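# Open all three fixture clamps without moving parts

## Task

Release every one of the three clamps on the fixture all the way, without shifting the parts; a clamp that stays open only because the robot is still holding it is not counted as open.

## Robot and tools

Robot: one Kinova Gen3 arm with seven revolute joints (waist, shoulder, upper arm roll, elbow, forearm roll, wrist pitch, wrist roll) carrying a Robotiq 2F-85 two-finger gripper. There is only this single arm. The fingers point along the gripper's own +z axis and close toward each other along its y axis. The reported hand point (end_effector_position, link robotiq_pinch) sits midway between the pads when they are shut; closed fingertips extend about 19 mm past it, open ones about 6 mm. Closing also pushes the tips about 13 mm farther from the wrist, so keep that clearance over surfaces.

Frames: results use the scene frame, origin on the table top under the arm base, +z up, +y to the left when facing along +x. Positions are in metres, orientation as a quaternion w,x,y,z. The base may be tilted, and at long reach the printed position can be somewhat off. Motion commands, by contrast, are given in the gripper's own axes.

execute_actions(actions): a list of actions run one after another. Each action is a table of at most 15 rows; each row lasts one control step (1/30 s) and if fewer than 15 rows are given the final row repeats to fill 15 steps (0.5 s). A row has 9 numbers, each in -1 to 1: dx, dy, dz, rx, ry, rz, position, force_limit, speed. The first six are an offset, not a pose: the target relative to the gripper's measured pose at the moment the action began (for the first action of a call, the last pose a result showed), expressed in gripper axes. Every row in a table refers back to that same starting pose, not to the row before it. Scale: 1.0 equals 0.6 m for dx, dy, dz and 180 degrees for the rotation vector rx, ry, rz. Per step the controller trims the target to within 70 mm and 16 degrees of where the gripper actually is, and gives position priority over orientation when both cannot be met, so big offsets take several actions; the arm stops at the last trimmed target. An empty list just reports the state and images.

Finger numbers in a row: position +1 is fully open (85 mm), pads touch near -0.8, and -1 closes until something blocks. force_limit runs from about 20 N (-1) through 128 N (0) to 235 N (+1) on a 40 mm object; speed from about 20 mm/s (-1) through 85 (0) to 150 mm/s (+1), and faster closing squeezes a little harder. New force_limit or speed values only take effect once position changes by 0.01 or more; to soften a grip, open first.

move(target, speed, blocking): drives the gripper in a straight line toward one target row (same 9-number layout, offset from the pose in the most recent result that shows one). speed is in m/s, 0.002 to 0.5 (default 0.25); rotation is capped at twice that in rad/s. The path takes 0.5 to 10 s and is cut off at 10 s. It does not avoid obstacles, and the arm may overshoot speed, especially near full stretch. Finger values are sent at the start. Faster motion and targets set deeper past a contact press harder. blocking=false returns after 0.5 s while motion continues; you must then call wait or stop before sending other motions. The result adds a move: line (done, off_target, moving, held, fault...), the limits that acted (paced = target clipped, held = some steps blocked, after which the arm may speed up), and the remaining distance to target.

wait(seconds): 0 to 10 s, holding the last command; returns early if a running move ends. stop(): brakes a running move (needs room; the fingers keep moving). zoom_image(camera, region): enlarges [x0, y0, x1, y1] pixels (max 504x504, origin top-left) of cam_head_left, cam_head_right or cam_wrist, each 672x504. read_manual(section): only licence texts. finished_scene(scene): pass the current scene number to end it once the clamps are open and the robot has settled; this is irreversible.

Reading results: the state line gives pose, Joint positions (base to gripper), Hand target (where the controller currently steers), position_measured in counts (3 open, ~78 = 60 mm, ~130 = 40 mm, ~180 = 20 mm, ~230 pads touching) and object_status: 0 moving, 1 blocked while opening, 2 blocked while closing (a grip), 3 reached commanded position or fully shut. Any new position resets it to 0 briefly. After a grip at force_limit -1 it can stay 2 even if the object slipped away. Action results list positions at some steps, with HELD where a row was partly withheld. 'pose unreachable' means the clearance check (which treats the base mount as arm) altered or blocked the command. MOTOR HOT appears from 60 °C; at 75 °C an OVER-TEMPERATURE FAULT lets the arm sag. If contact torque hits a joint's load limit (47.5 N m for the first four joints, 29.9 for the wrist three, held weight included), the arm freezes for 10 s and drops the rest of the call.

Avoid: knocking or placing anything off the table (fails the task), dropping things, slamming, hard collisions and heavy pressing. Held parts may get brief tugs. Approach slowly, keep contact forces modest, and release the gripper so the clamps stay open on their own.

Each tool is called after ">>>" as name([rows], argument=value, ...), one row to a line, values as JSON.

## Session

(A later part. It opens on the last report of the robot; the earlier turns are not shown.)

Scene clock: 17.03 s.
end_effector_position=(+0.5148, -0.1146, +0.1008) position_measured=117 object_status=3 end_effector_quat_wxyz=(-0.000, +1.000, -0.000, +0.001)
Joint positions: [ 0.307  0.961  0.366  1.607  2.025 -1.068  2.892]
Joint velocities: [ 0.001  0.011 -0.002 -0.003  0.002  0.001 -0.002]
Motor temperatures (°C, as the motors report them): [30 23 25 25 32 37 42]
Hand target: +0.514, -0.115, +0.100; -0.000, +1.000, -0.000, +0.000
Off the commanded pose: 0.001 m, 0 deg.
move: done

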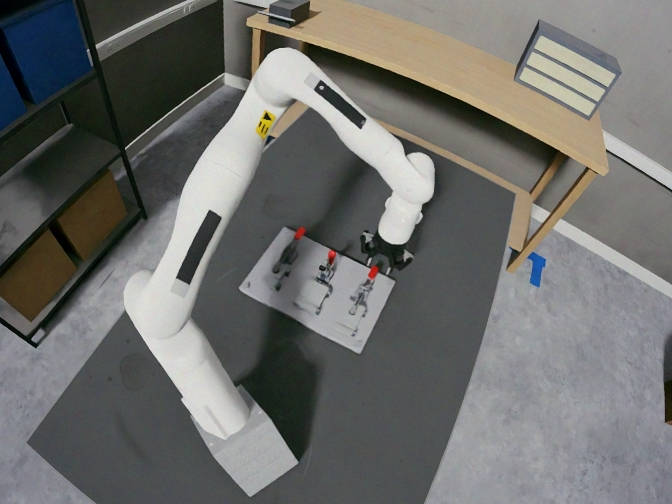

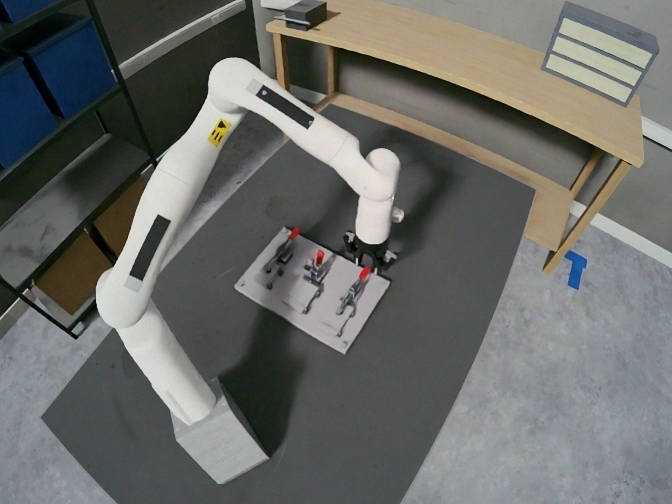

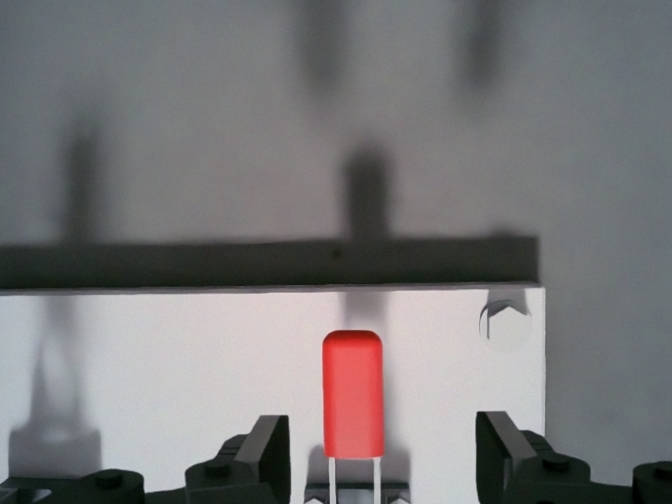

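>>> move(target=[0.013,-0.015,0.104,0,0,0,0.1,0,0], speed=0.1)

>>> move(target=[0,0,0,0,0,0,-1,-0.4,0])

>>> move(target=[-0.0125,0,-0.025,0,0,0,-1,-0.4,0], speed=0.04)

>>> move(target=[-0.02,0,-0.017,0,0,0,-1,-0.4,0], speed=0.04)

>>> move(target=[-0.025,0,-0.008,0,0,0,-1,-0.4,0], speed=0.04)

>>> zoom_image(camera="cam_head_right", region=[260, 200, 420, 330])

Scene clock: 18.27 s.
end_effector_position=(+0.5228, -0.1057, +0.0387) position_measured=117 object_status=3 end_effector_quat_wxyz=(-0.000, +1.000, -0.000, +0.001)
Joint positions: [ 0.25   1.042  0.314  1.598  1.942 -0.974  2.91 ]
Joint velocities: [-0.001  0.003 -0.001 -0.     0.002  0.001 -0.003]
Motor temperatures (°C, as the motors report them): [30 23 25 25 32 37 42]
Hand target: +0.523, -0.106, +0.038; -0.000, +1.000, -0.000, +0.001
Off the commanded pose: 0.000 m, 0 deg.
move: done

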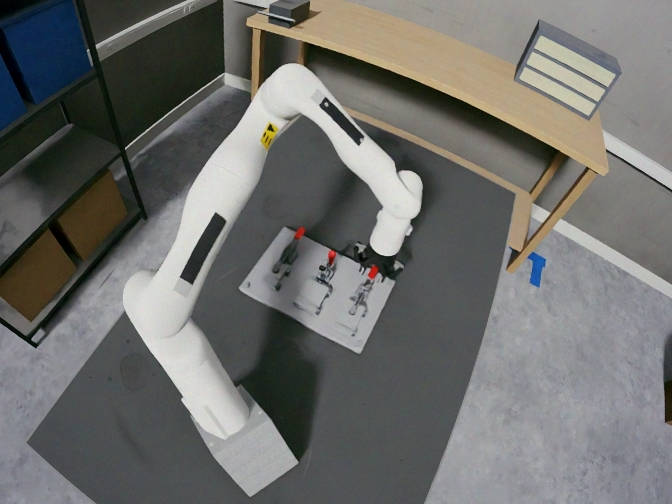

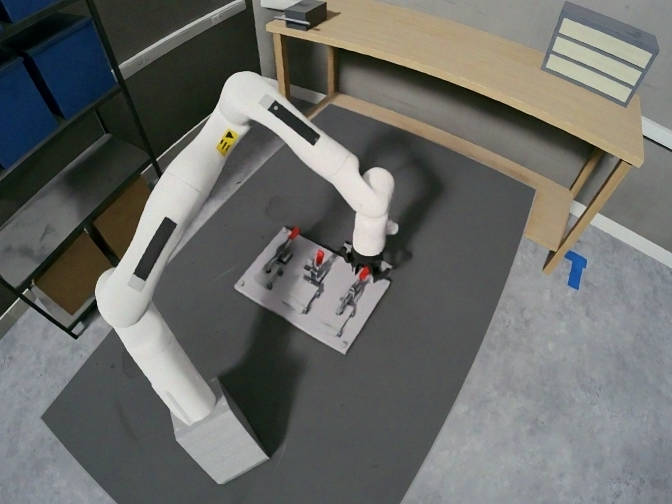

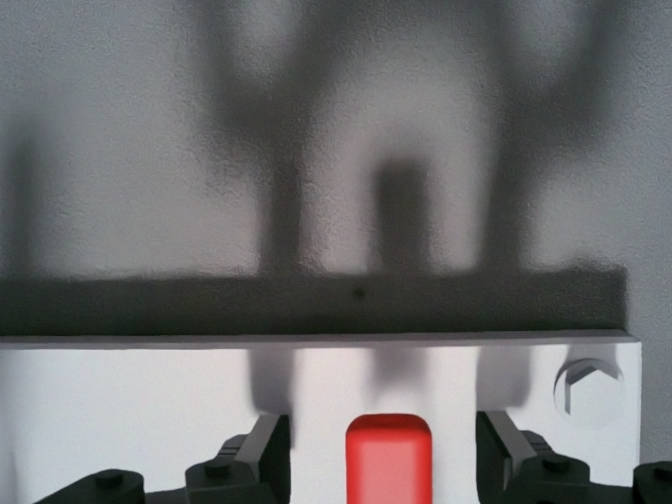

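Scene clock: 18.87 s.
end_effector_position=(+0.5228, -0.1066, +0.0389) position_measured=189 object_status=2 end_effector_quat_wxyz=(+0.001, +1.000, -0.001, +0.001)
Joint positions: [ 0.251  1.042  0.314  1.598  1.942 -0.973  2.91 ]
Joint velocities: [ 0.    -0.    -0.001 -0.     0.     0.    -0.   ]
Motor temperatures (°C, as the motors report them): [30 24 25 25 32 37 42]
Hand target: +0.523, -0.106, +0.039; -0.000, +1.000, -0.000, +0.001
Off the commanded pose: 0.001 m, 0 deg.
move: done

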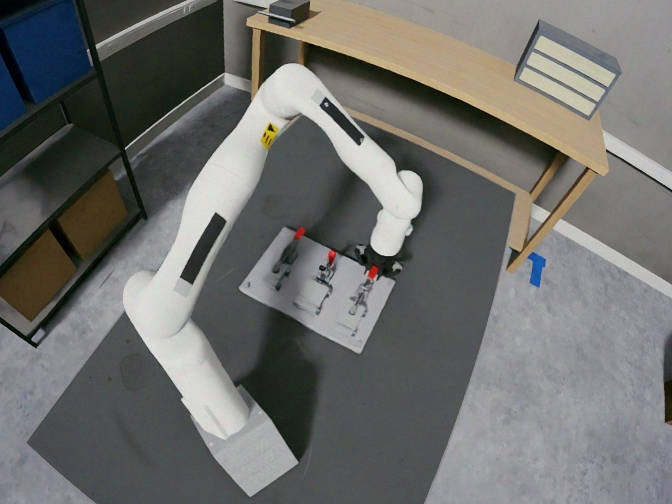

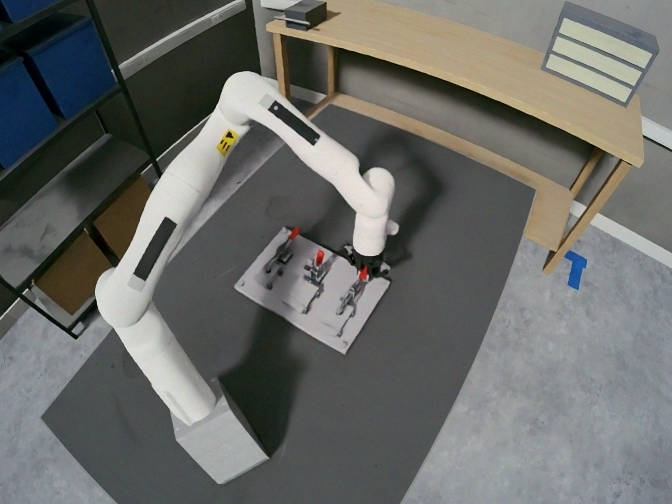

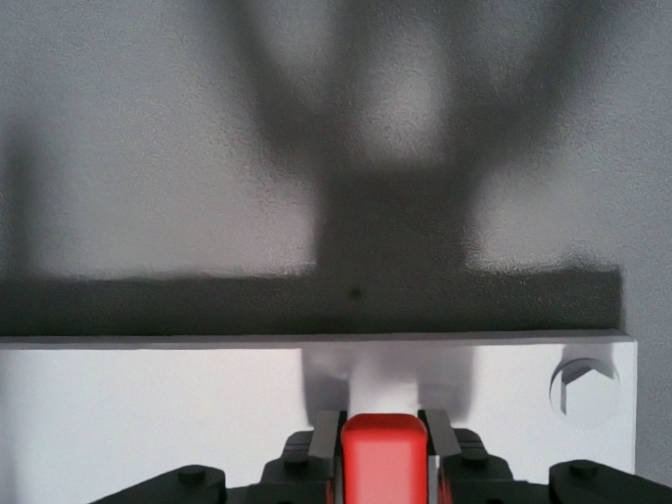

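Scene clock: 19.57 s.
end_effector_position=(+0.5168, -0.1066, +0.0523) position_measured=189 object_status=2 end_effector_quat_wxyz=(+0.001, +1.000, -0.000, +0.002)
Joint positions: [ 0.264  1.017  0.321  1.623  1.952 -0.982  2.922]
Joint velocities: [-0.    -0.001 -0.     0.001 -0.001  0.001  0.001]
Motor temperatures (°C, as the motors report them): [30 24 25 25 32 37 42]
Hand target: +0.515, -0.107, +0.054; +0.001, +1.000, -0.001, +0.001
Off the commanded pose: 0.002 m, 0 deg.
move: done

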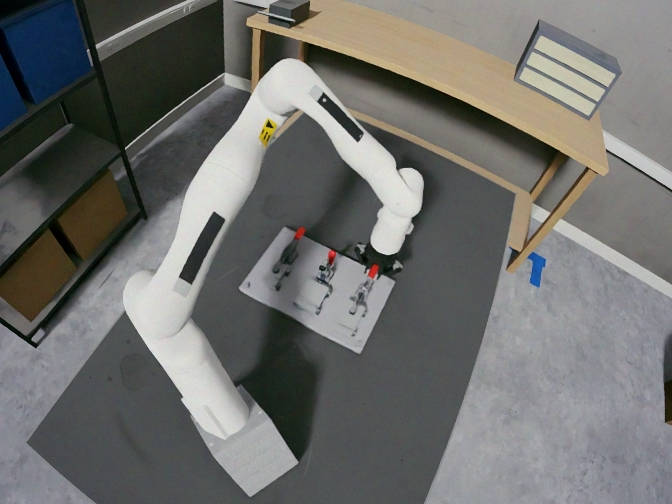

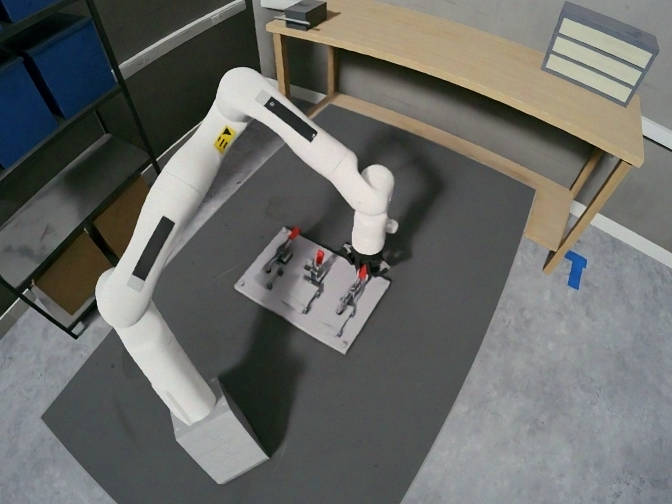

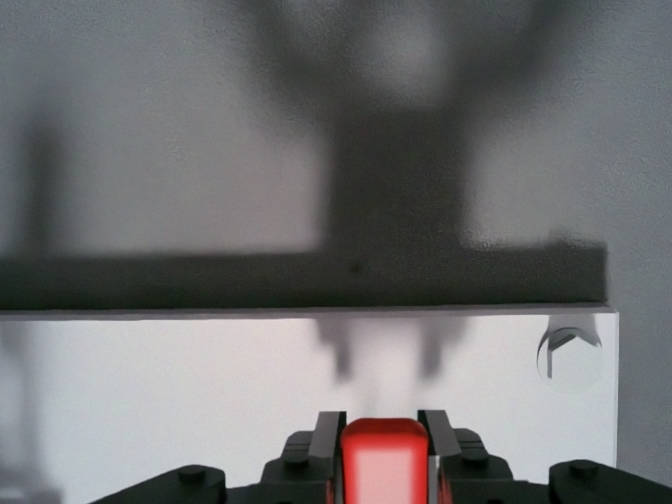

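Scene clock: 20.27 s.
end_effector_position=(+0.5090, -0.1066, +0.0619) position_measured=189 object_status=2 end_effector_quat_wxyz=(+0.002, +1.000, +0.001, +0.006)
Joint positions: [ 0.276  0.995  0.323  1.658  1.949 -0.979  2.952]
Joint velocities: [ 0.    -0.002  0.004  0.004  0.002 -0.004 -0.   ]
Motor temperatures (°C, as the motors report them): [30 24 25 25 32 37 42]
Hand target: +0.505, -0.107, +0.062; +0.001, +1.000, -0.000, +0.002
Off the commanded pose: 0.004 m, 0 deg.
move: off_target

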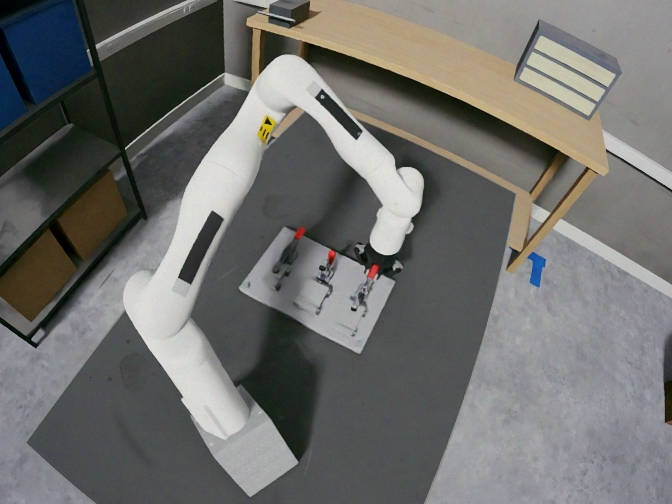

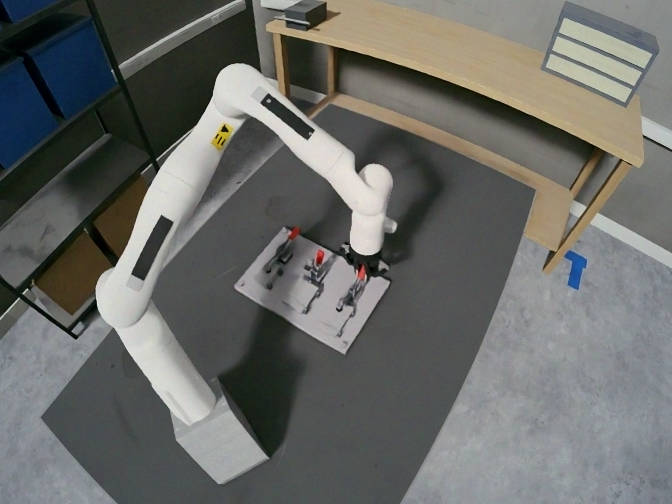

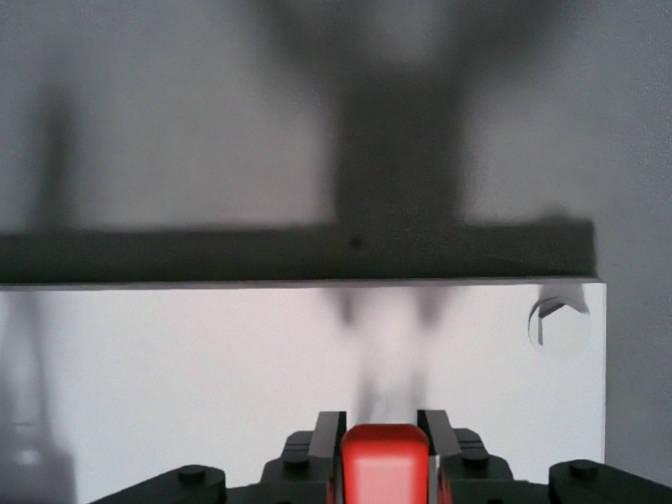

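Scene clock: 20.97 s.
end_effector_position=(+0.5015, -0.1066, +0.0678) position_measured=189 object_status=2 end_effector_quat_wxyz=(+0.004, +1.000, +0.003, +0.013)
Joint positions: [ 0.288  0.977  0.321  1.699  1.931 -0.967  2.996]
Joint velocities: [-0.002  0.002  0.005  0.001 -0.005 -0.002  0.001]
Motor temperatures (°C, as the motors report them): [30 24 25 25 32 37 42]
Hand target: +0.494, -0.107, +0.067; +0.002, +1.000, +0.001, +0.006
Off the commanded pose: 0.008 m, 1 deg.
move: off_target

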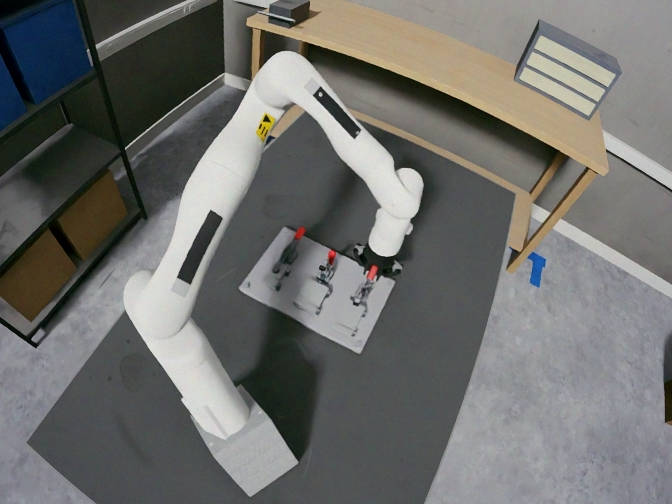

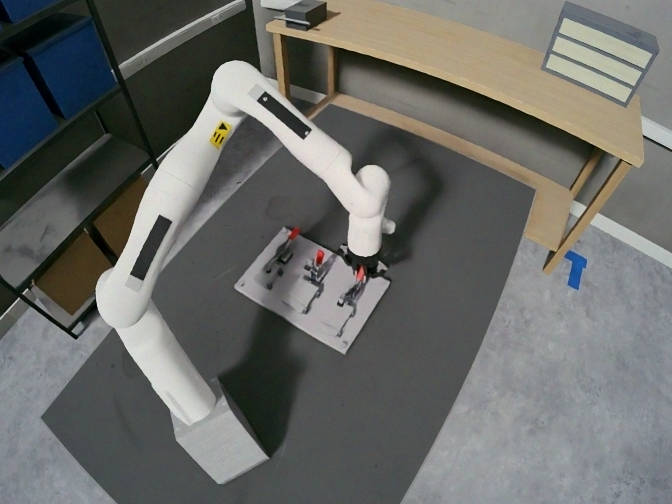

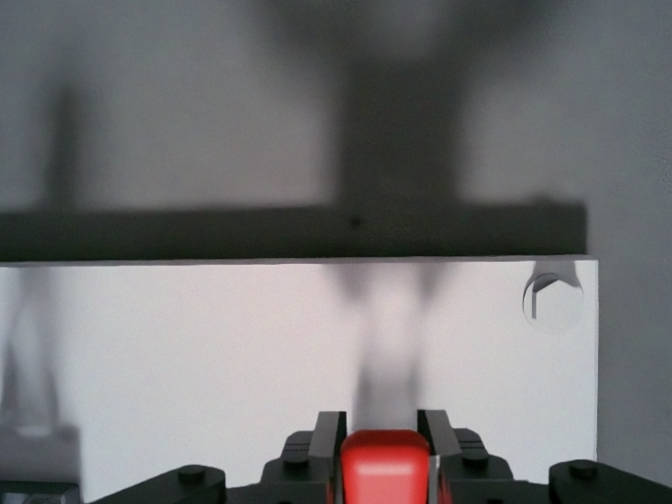

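Region (260, 200, 420, 330) of cam_head_right's 672x504 image, scaled by 3.150, with more detail than that image has; it fills the top 410 rows of this view, and the rest is white.

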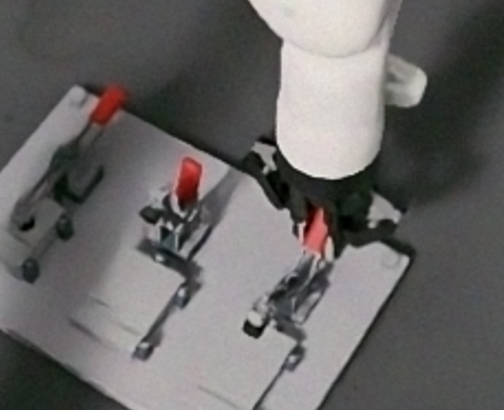

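Radius is larger here; continue along the arc.

>>> move(target=[-0.025,0,-0.017,0,0,0,-1,-0.4,0], speed=0.04)

>>> move(target=[-0.025,0,-0.01,0,0,0,-1,-0.4,0], speed=0.04)

>>> zoom_image(camera="cam_head_right", region=[260, 200, 420, 330])

Scene clock: 21.83 s.
end_effector_position=(+0.4896, -0.1065, +0.0746) position_measured=189 object_status=2 end_effector_quat_wxyz=(+0.004, +1.000, +0.003, +0.015)
Joint positions: [ 0.304  0.959  0.32   1.741  1.925 -0.96   3.034]
Joint velocities: [-0.     0.002  0.001  0.    -0.001 -0.001  0.002]
Motor temperatures (°C, as the motors report them): [30 24 25 25 32 37 42]
Hand target: +0.486, -0.107, +0.078; +0.004, +1.000, +0.003, +0.013
Off the commanded pose: 0.005 m, 0 deg.
move: off_target

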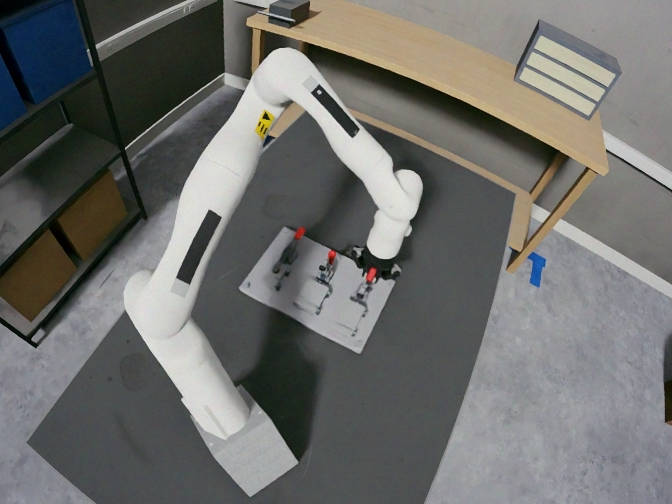

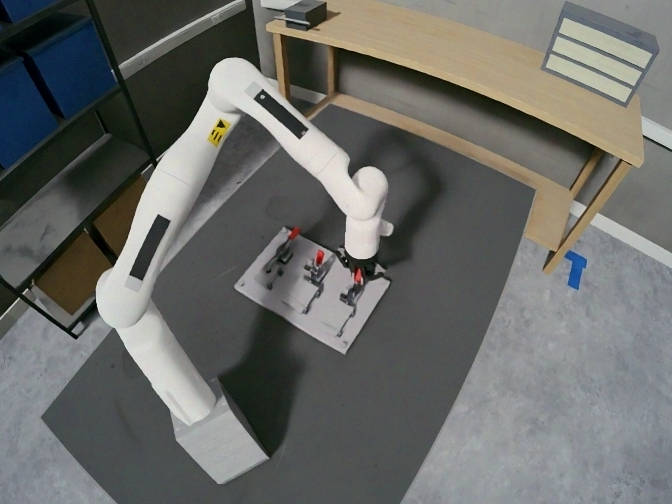

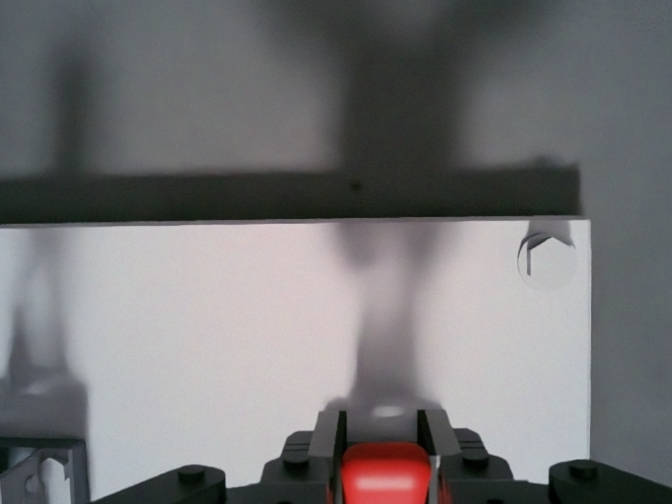

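Scene clock: 22.53 s.
end_effector_position=(+0.4790, -0.1064, +0.0773) position_measured=189 object_status=2 end_effector_quat_wxyz=(+0.004, +1.000, +0.004, +0.017)
Joint positions: [ 0.316  0.948  0.316  1.78   1.91  -0.948  3.078]
Joint velocities: [-0.001  0.     0.001  0.    -0.001 -0.    -0.001]
Motor temperatures (°C, as the motors report them): [30 24 25 25 32 37 42]
Hand target: +0.474, -0.107, +0.080; +0.004, +1.000, +0.003, +0.015
Off the commanded pose: 0.005 m, 0 deg.
move: off_target

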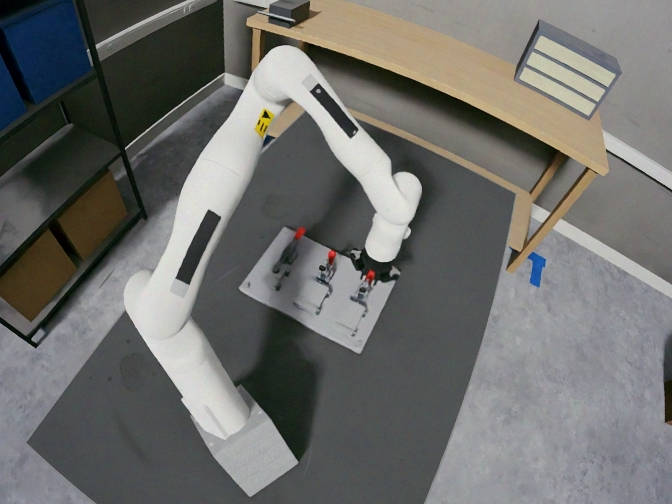

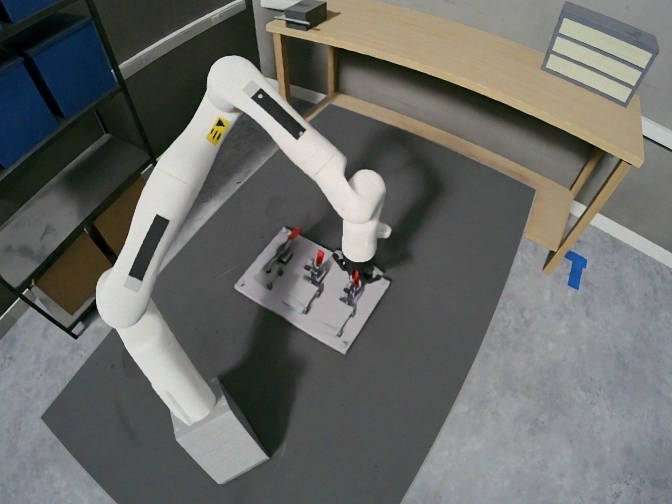

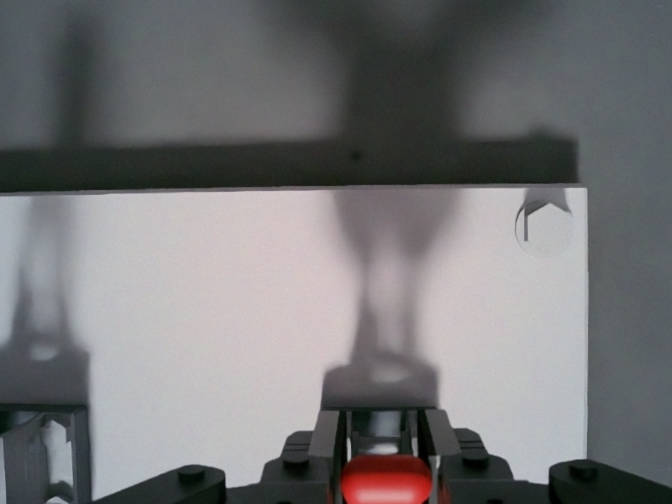

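Region (260, 200, 420, 330) of cam_head_right's 672x504 image, scaled by 3.150, with more detail than that image has; it fills the top 410 rows of this view, and the rest is white.

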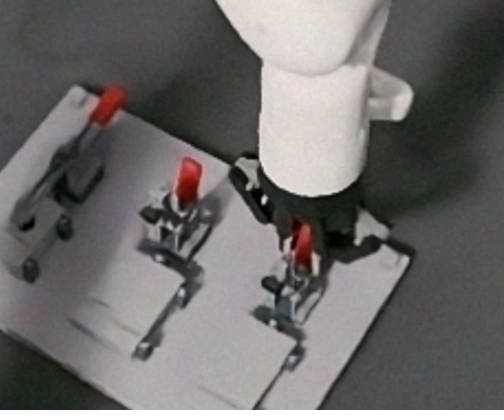

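>>> move(target=[-0.02,0,-0.002,0,0,0,-1,-0.4,0], speed=0.03)

>>> zoom_image(camera="cam_head_right", region=[260, 200, 420, 330])

Scene clock: 23.30 s.
end_effector_position=(+0.4739, -0.1064, +0.0775) position_measured=189 object_status=2 end_effector_quat_wxyz=(+0.005, +1.000, +0.006, +0.023)
Joint positions: [ 0.324  0.943  0.311  1.807  1.887 -0.936  3.117]
Joint velocities: [-0.003  0.001  0.004  0.    -0.003 -0.003  0.002]
Motor temperatures (°C, as the motors report them): [30 24 25 25 32 37 42]
Hand target: +0.467, -0.107, +0.078; +0.004, +1.000, +0.004, +0.017
Off the commanded pose: 0.007 m, 1 deg.
move: off_target

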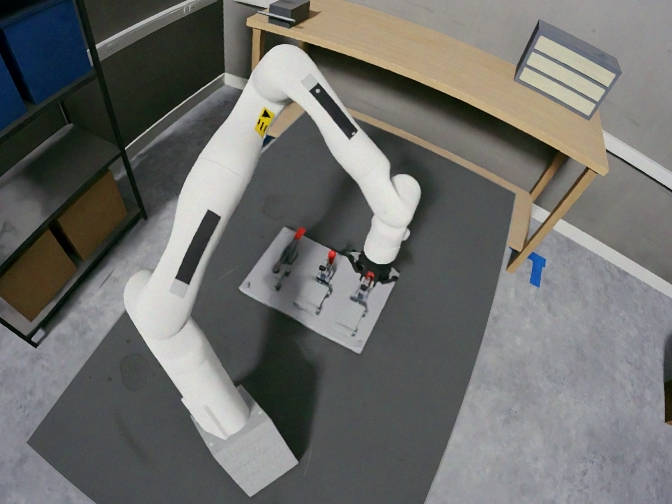

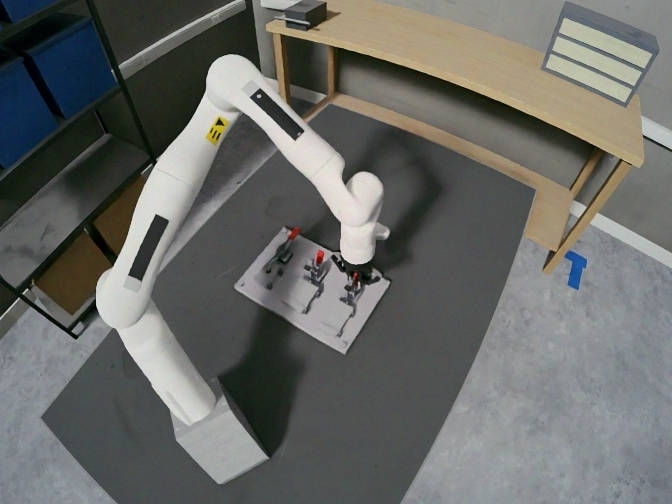

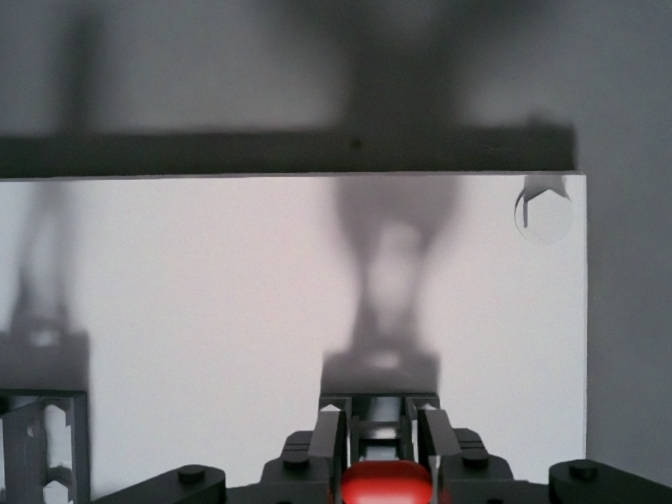

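Region (260, 200, 420, 330) of cam_head_right's 672x504 image, scaled by 3.150, with more detail than that image has; it fills the top 410 rows of this view, and the rest is white.

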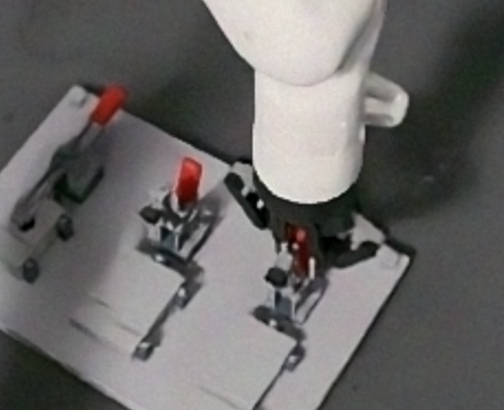

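Probably at stop; test once more.

>>> move(target=[-0.015,0,0,0,0,0,-1,-0.4,0], speed=0.03)

Scene clock: 24.13 s.
end_effector_position=(+0.4726, -0.1065, +0.0774) position_measured=189 object_status=2 end_effector_quat_wxyz=(+0.006, +1.000, +0.008, +0.029)
Joint positions: [ 0.329  0.941  0.306  1.824  1.865 -0.927  3.148]
Joint velocities: [-0.004  0.001  0.006  0.    -0.004 -0.004  0.002]
Motor temperatures (°C, as the motors report them): [30 24 25 25 32 37 42]
Hand target: +0.465, -0.107, +0.077; +0.005, +1.000, +0.006, +0.023
Off the commanded pose: 0.008 m, 1 deg.
move: off_target

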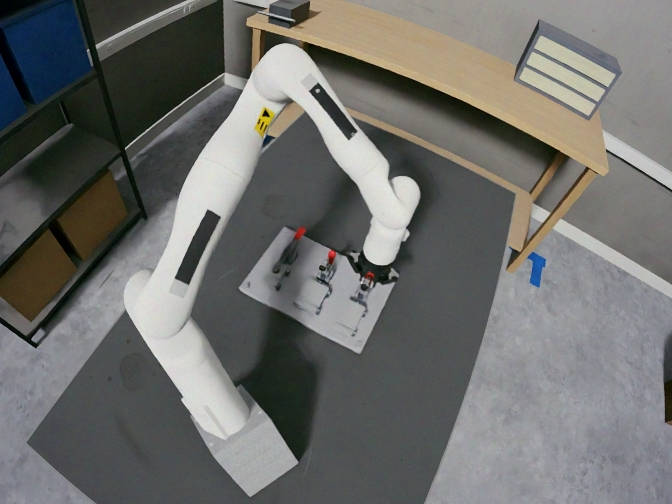

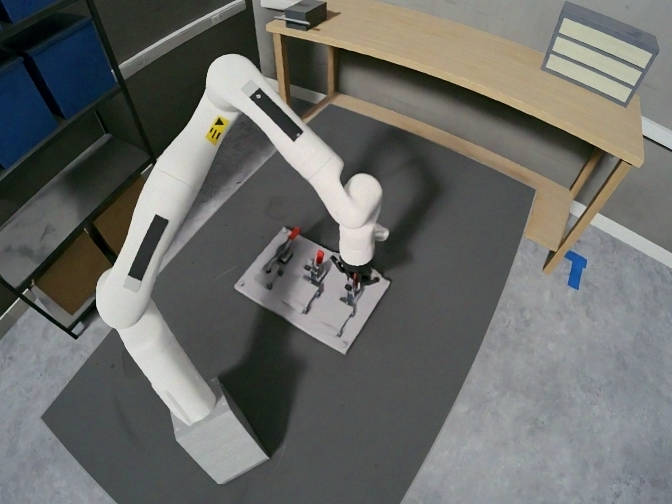

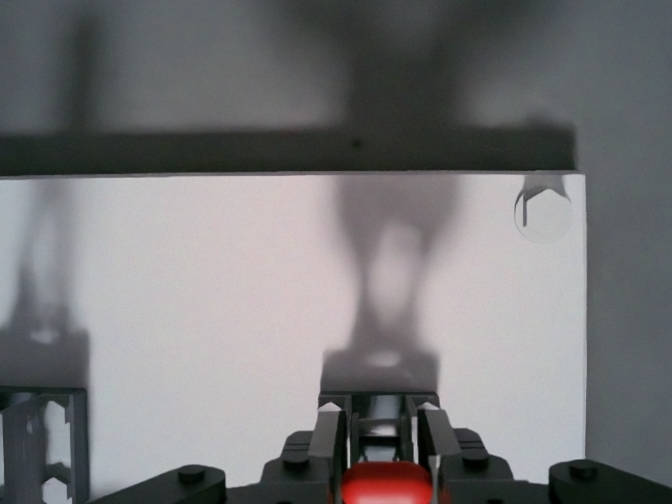

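>>> move(target=[0,0,0,0,0,0,0.1,-0.4,0])

>>> move(target=[0,0,-0.09,0,0,0,0.1,-0.4,0])

>>> move(target=[0.025,-0.184,0,0.004,-0.018,0.005,0.1,-0.4,0], speed=0.35)

Scene clock: 25.00 s.
end_effector_position=(+0.4726, -0.1065, +0.0774) position_measured=117 object_status=0 end_effector_quat_wxyz=(+0.006, +1.000, +0.008, +0.029)
Joint positions: [ 0.329  0.941  0.306  1.824  1.865 -0.927  3.148]
Joint velocities: [ 0.    -0.001  0.    -0.    -0.     0.    -0.   ]
Motor temperatures (°C, as the motors report them): [30 24 25 25 32 37 42]
Hand target: +0.473, -0.106, +0.077; +0.006, +1.000, +0.008, +0.029
Off the commanded pose: 0.000 m, 0 deg.
move: done

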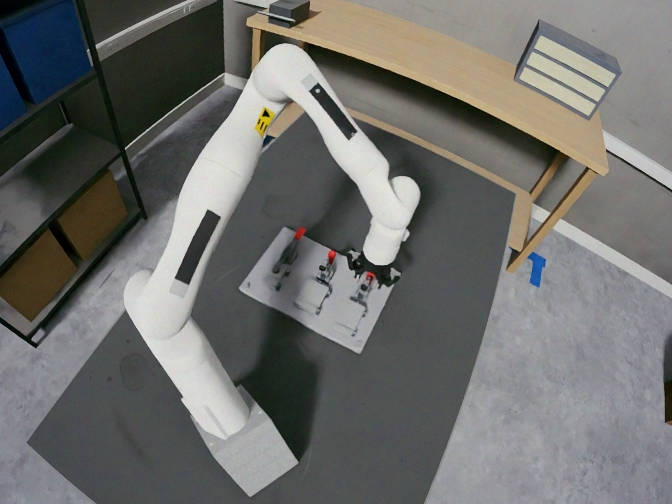

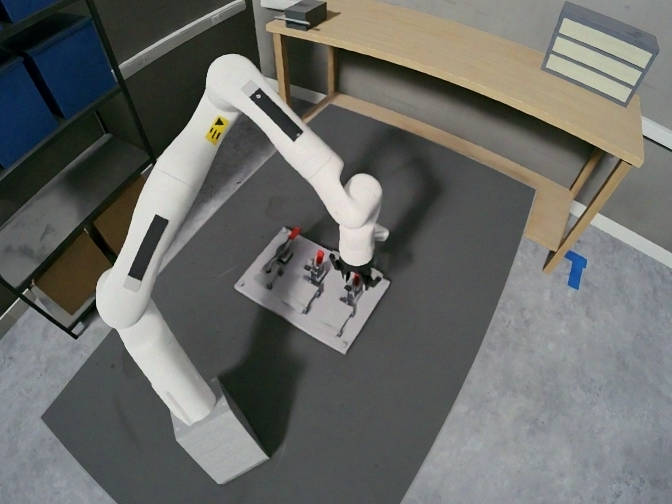

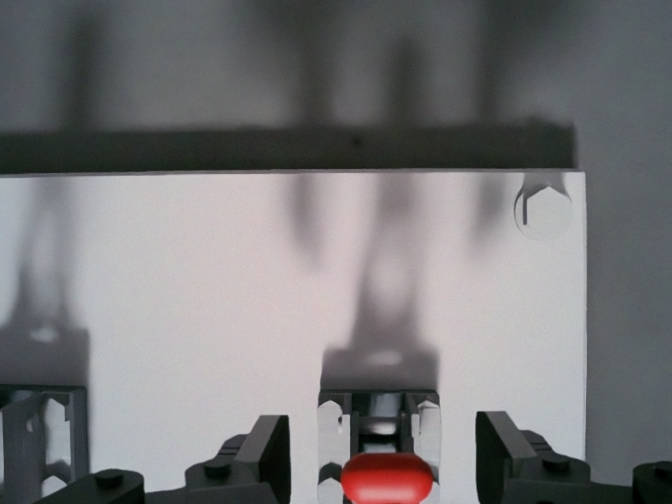

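Scene clock: 25.73 s.
end_effector_position=(+0.4693, -0.1058, +0.1310) position_measured=117 object_status=3 end_effector_quat_wxyz=(+0.006, +1.000, +0.007, +0.029)
Joint positions: [ 0.362  0.855  0.364  1.82   1.97  -1.012  3.087]
Joint velocities: [ 0.    -0.004  0.001 -0.    -0.001 -0.001  0.   ]
Motor temperatures (°C, as the motors report them): [30 24 25 25 32 37 42]
Hand target: +0.470, -0.106, +0.131; +0.006, +1.000, +0.008, +0.029
Off the commanded pose: 0.000 m, 0 deg.
move: done

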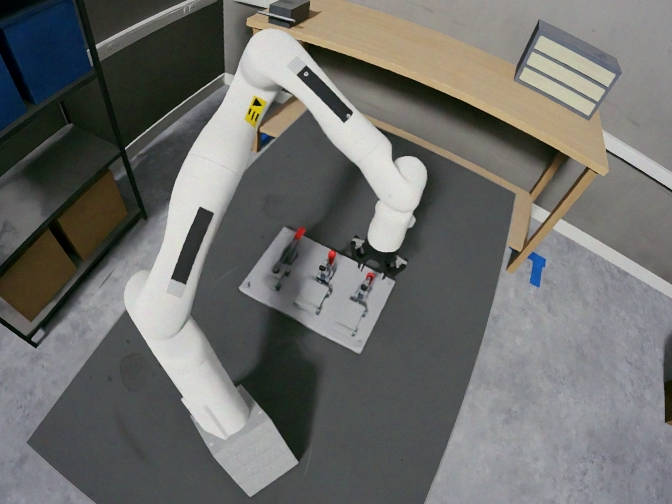

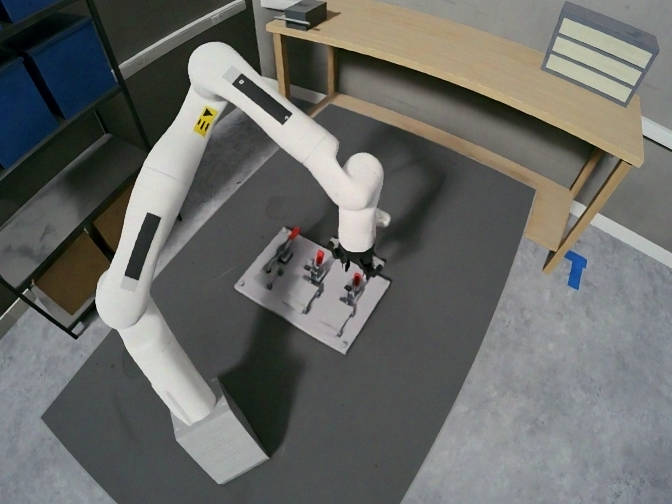

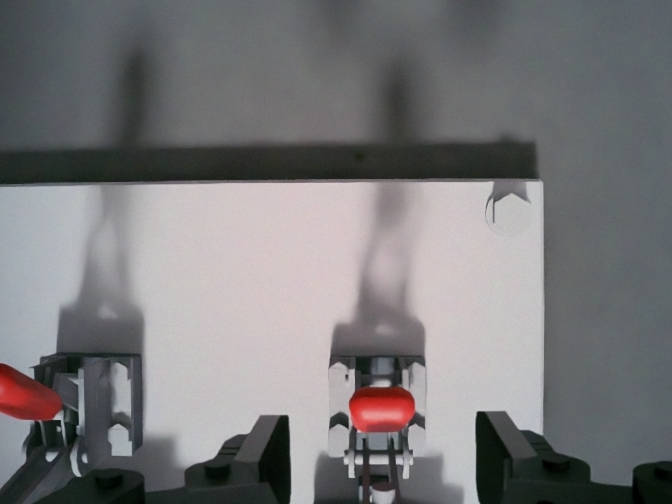

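Scene clock: 26.67 s.
end_effector_position=(+0.4820, +0.0047, +0.1303) position_measured=117 object_status=3 end_effector_quat_wxyz=(-0.001, +1.000, -0.001, +0.001)
Joint positions: [ 0.146  0.686  0.376  1.891  2.031 -0.989  2.826]
Joint velocities: [-0.002 -0.003 -0.001  0.     0.001  0.001 -0.002]
Motor temperatures (°C, as the motors report them): [30 24 25 25 32 37 42]
Hand target: +0.482, +0.005, +0.130; -0.001, +1.000, -0.000, +0.001
Off the commanded pose: 0.001 m, 0 deg.
move: done

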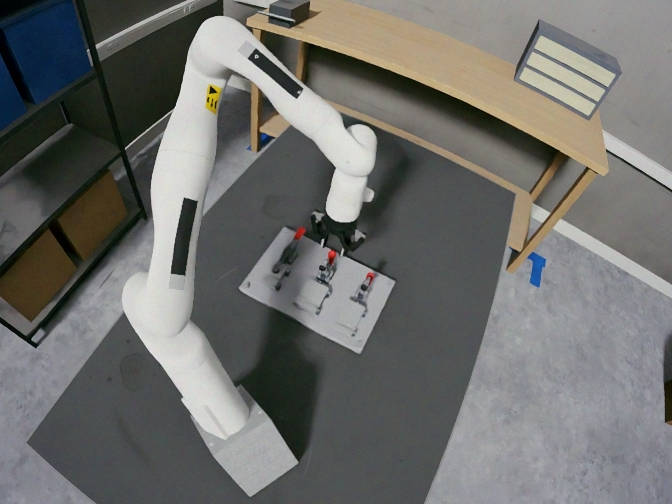

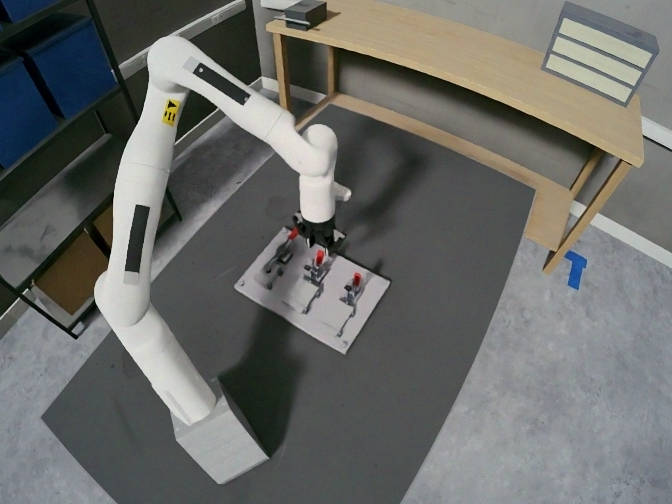

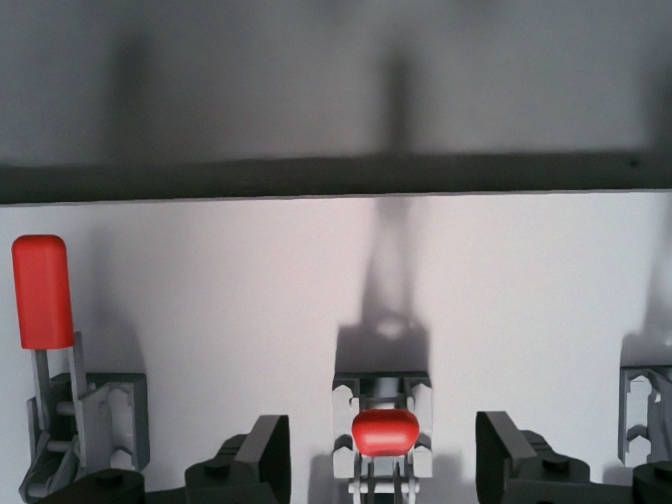

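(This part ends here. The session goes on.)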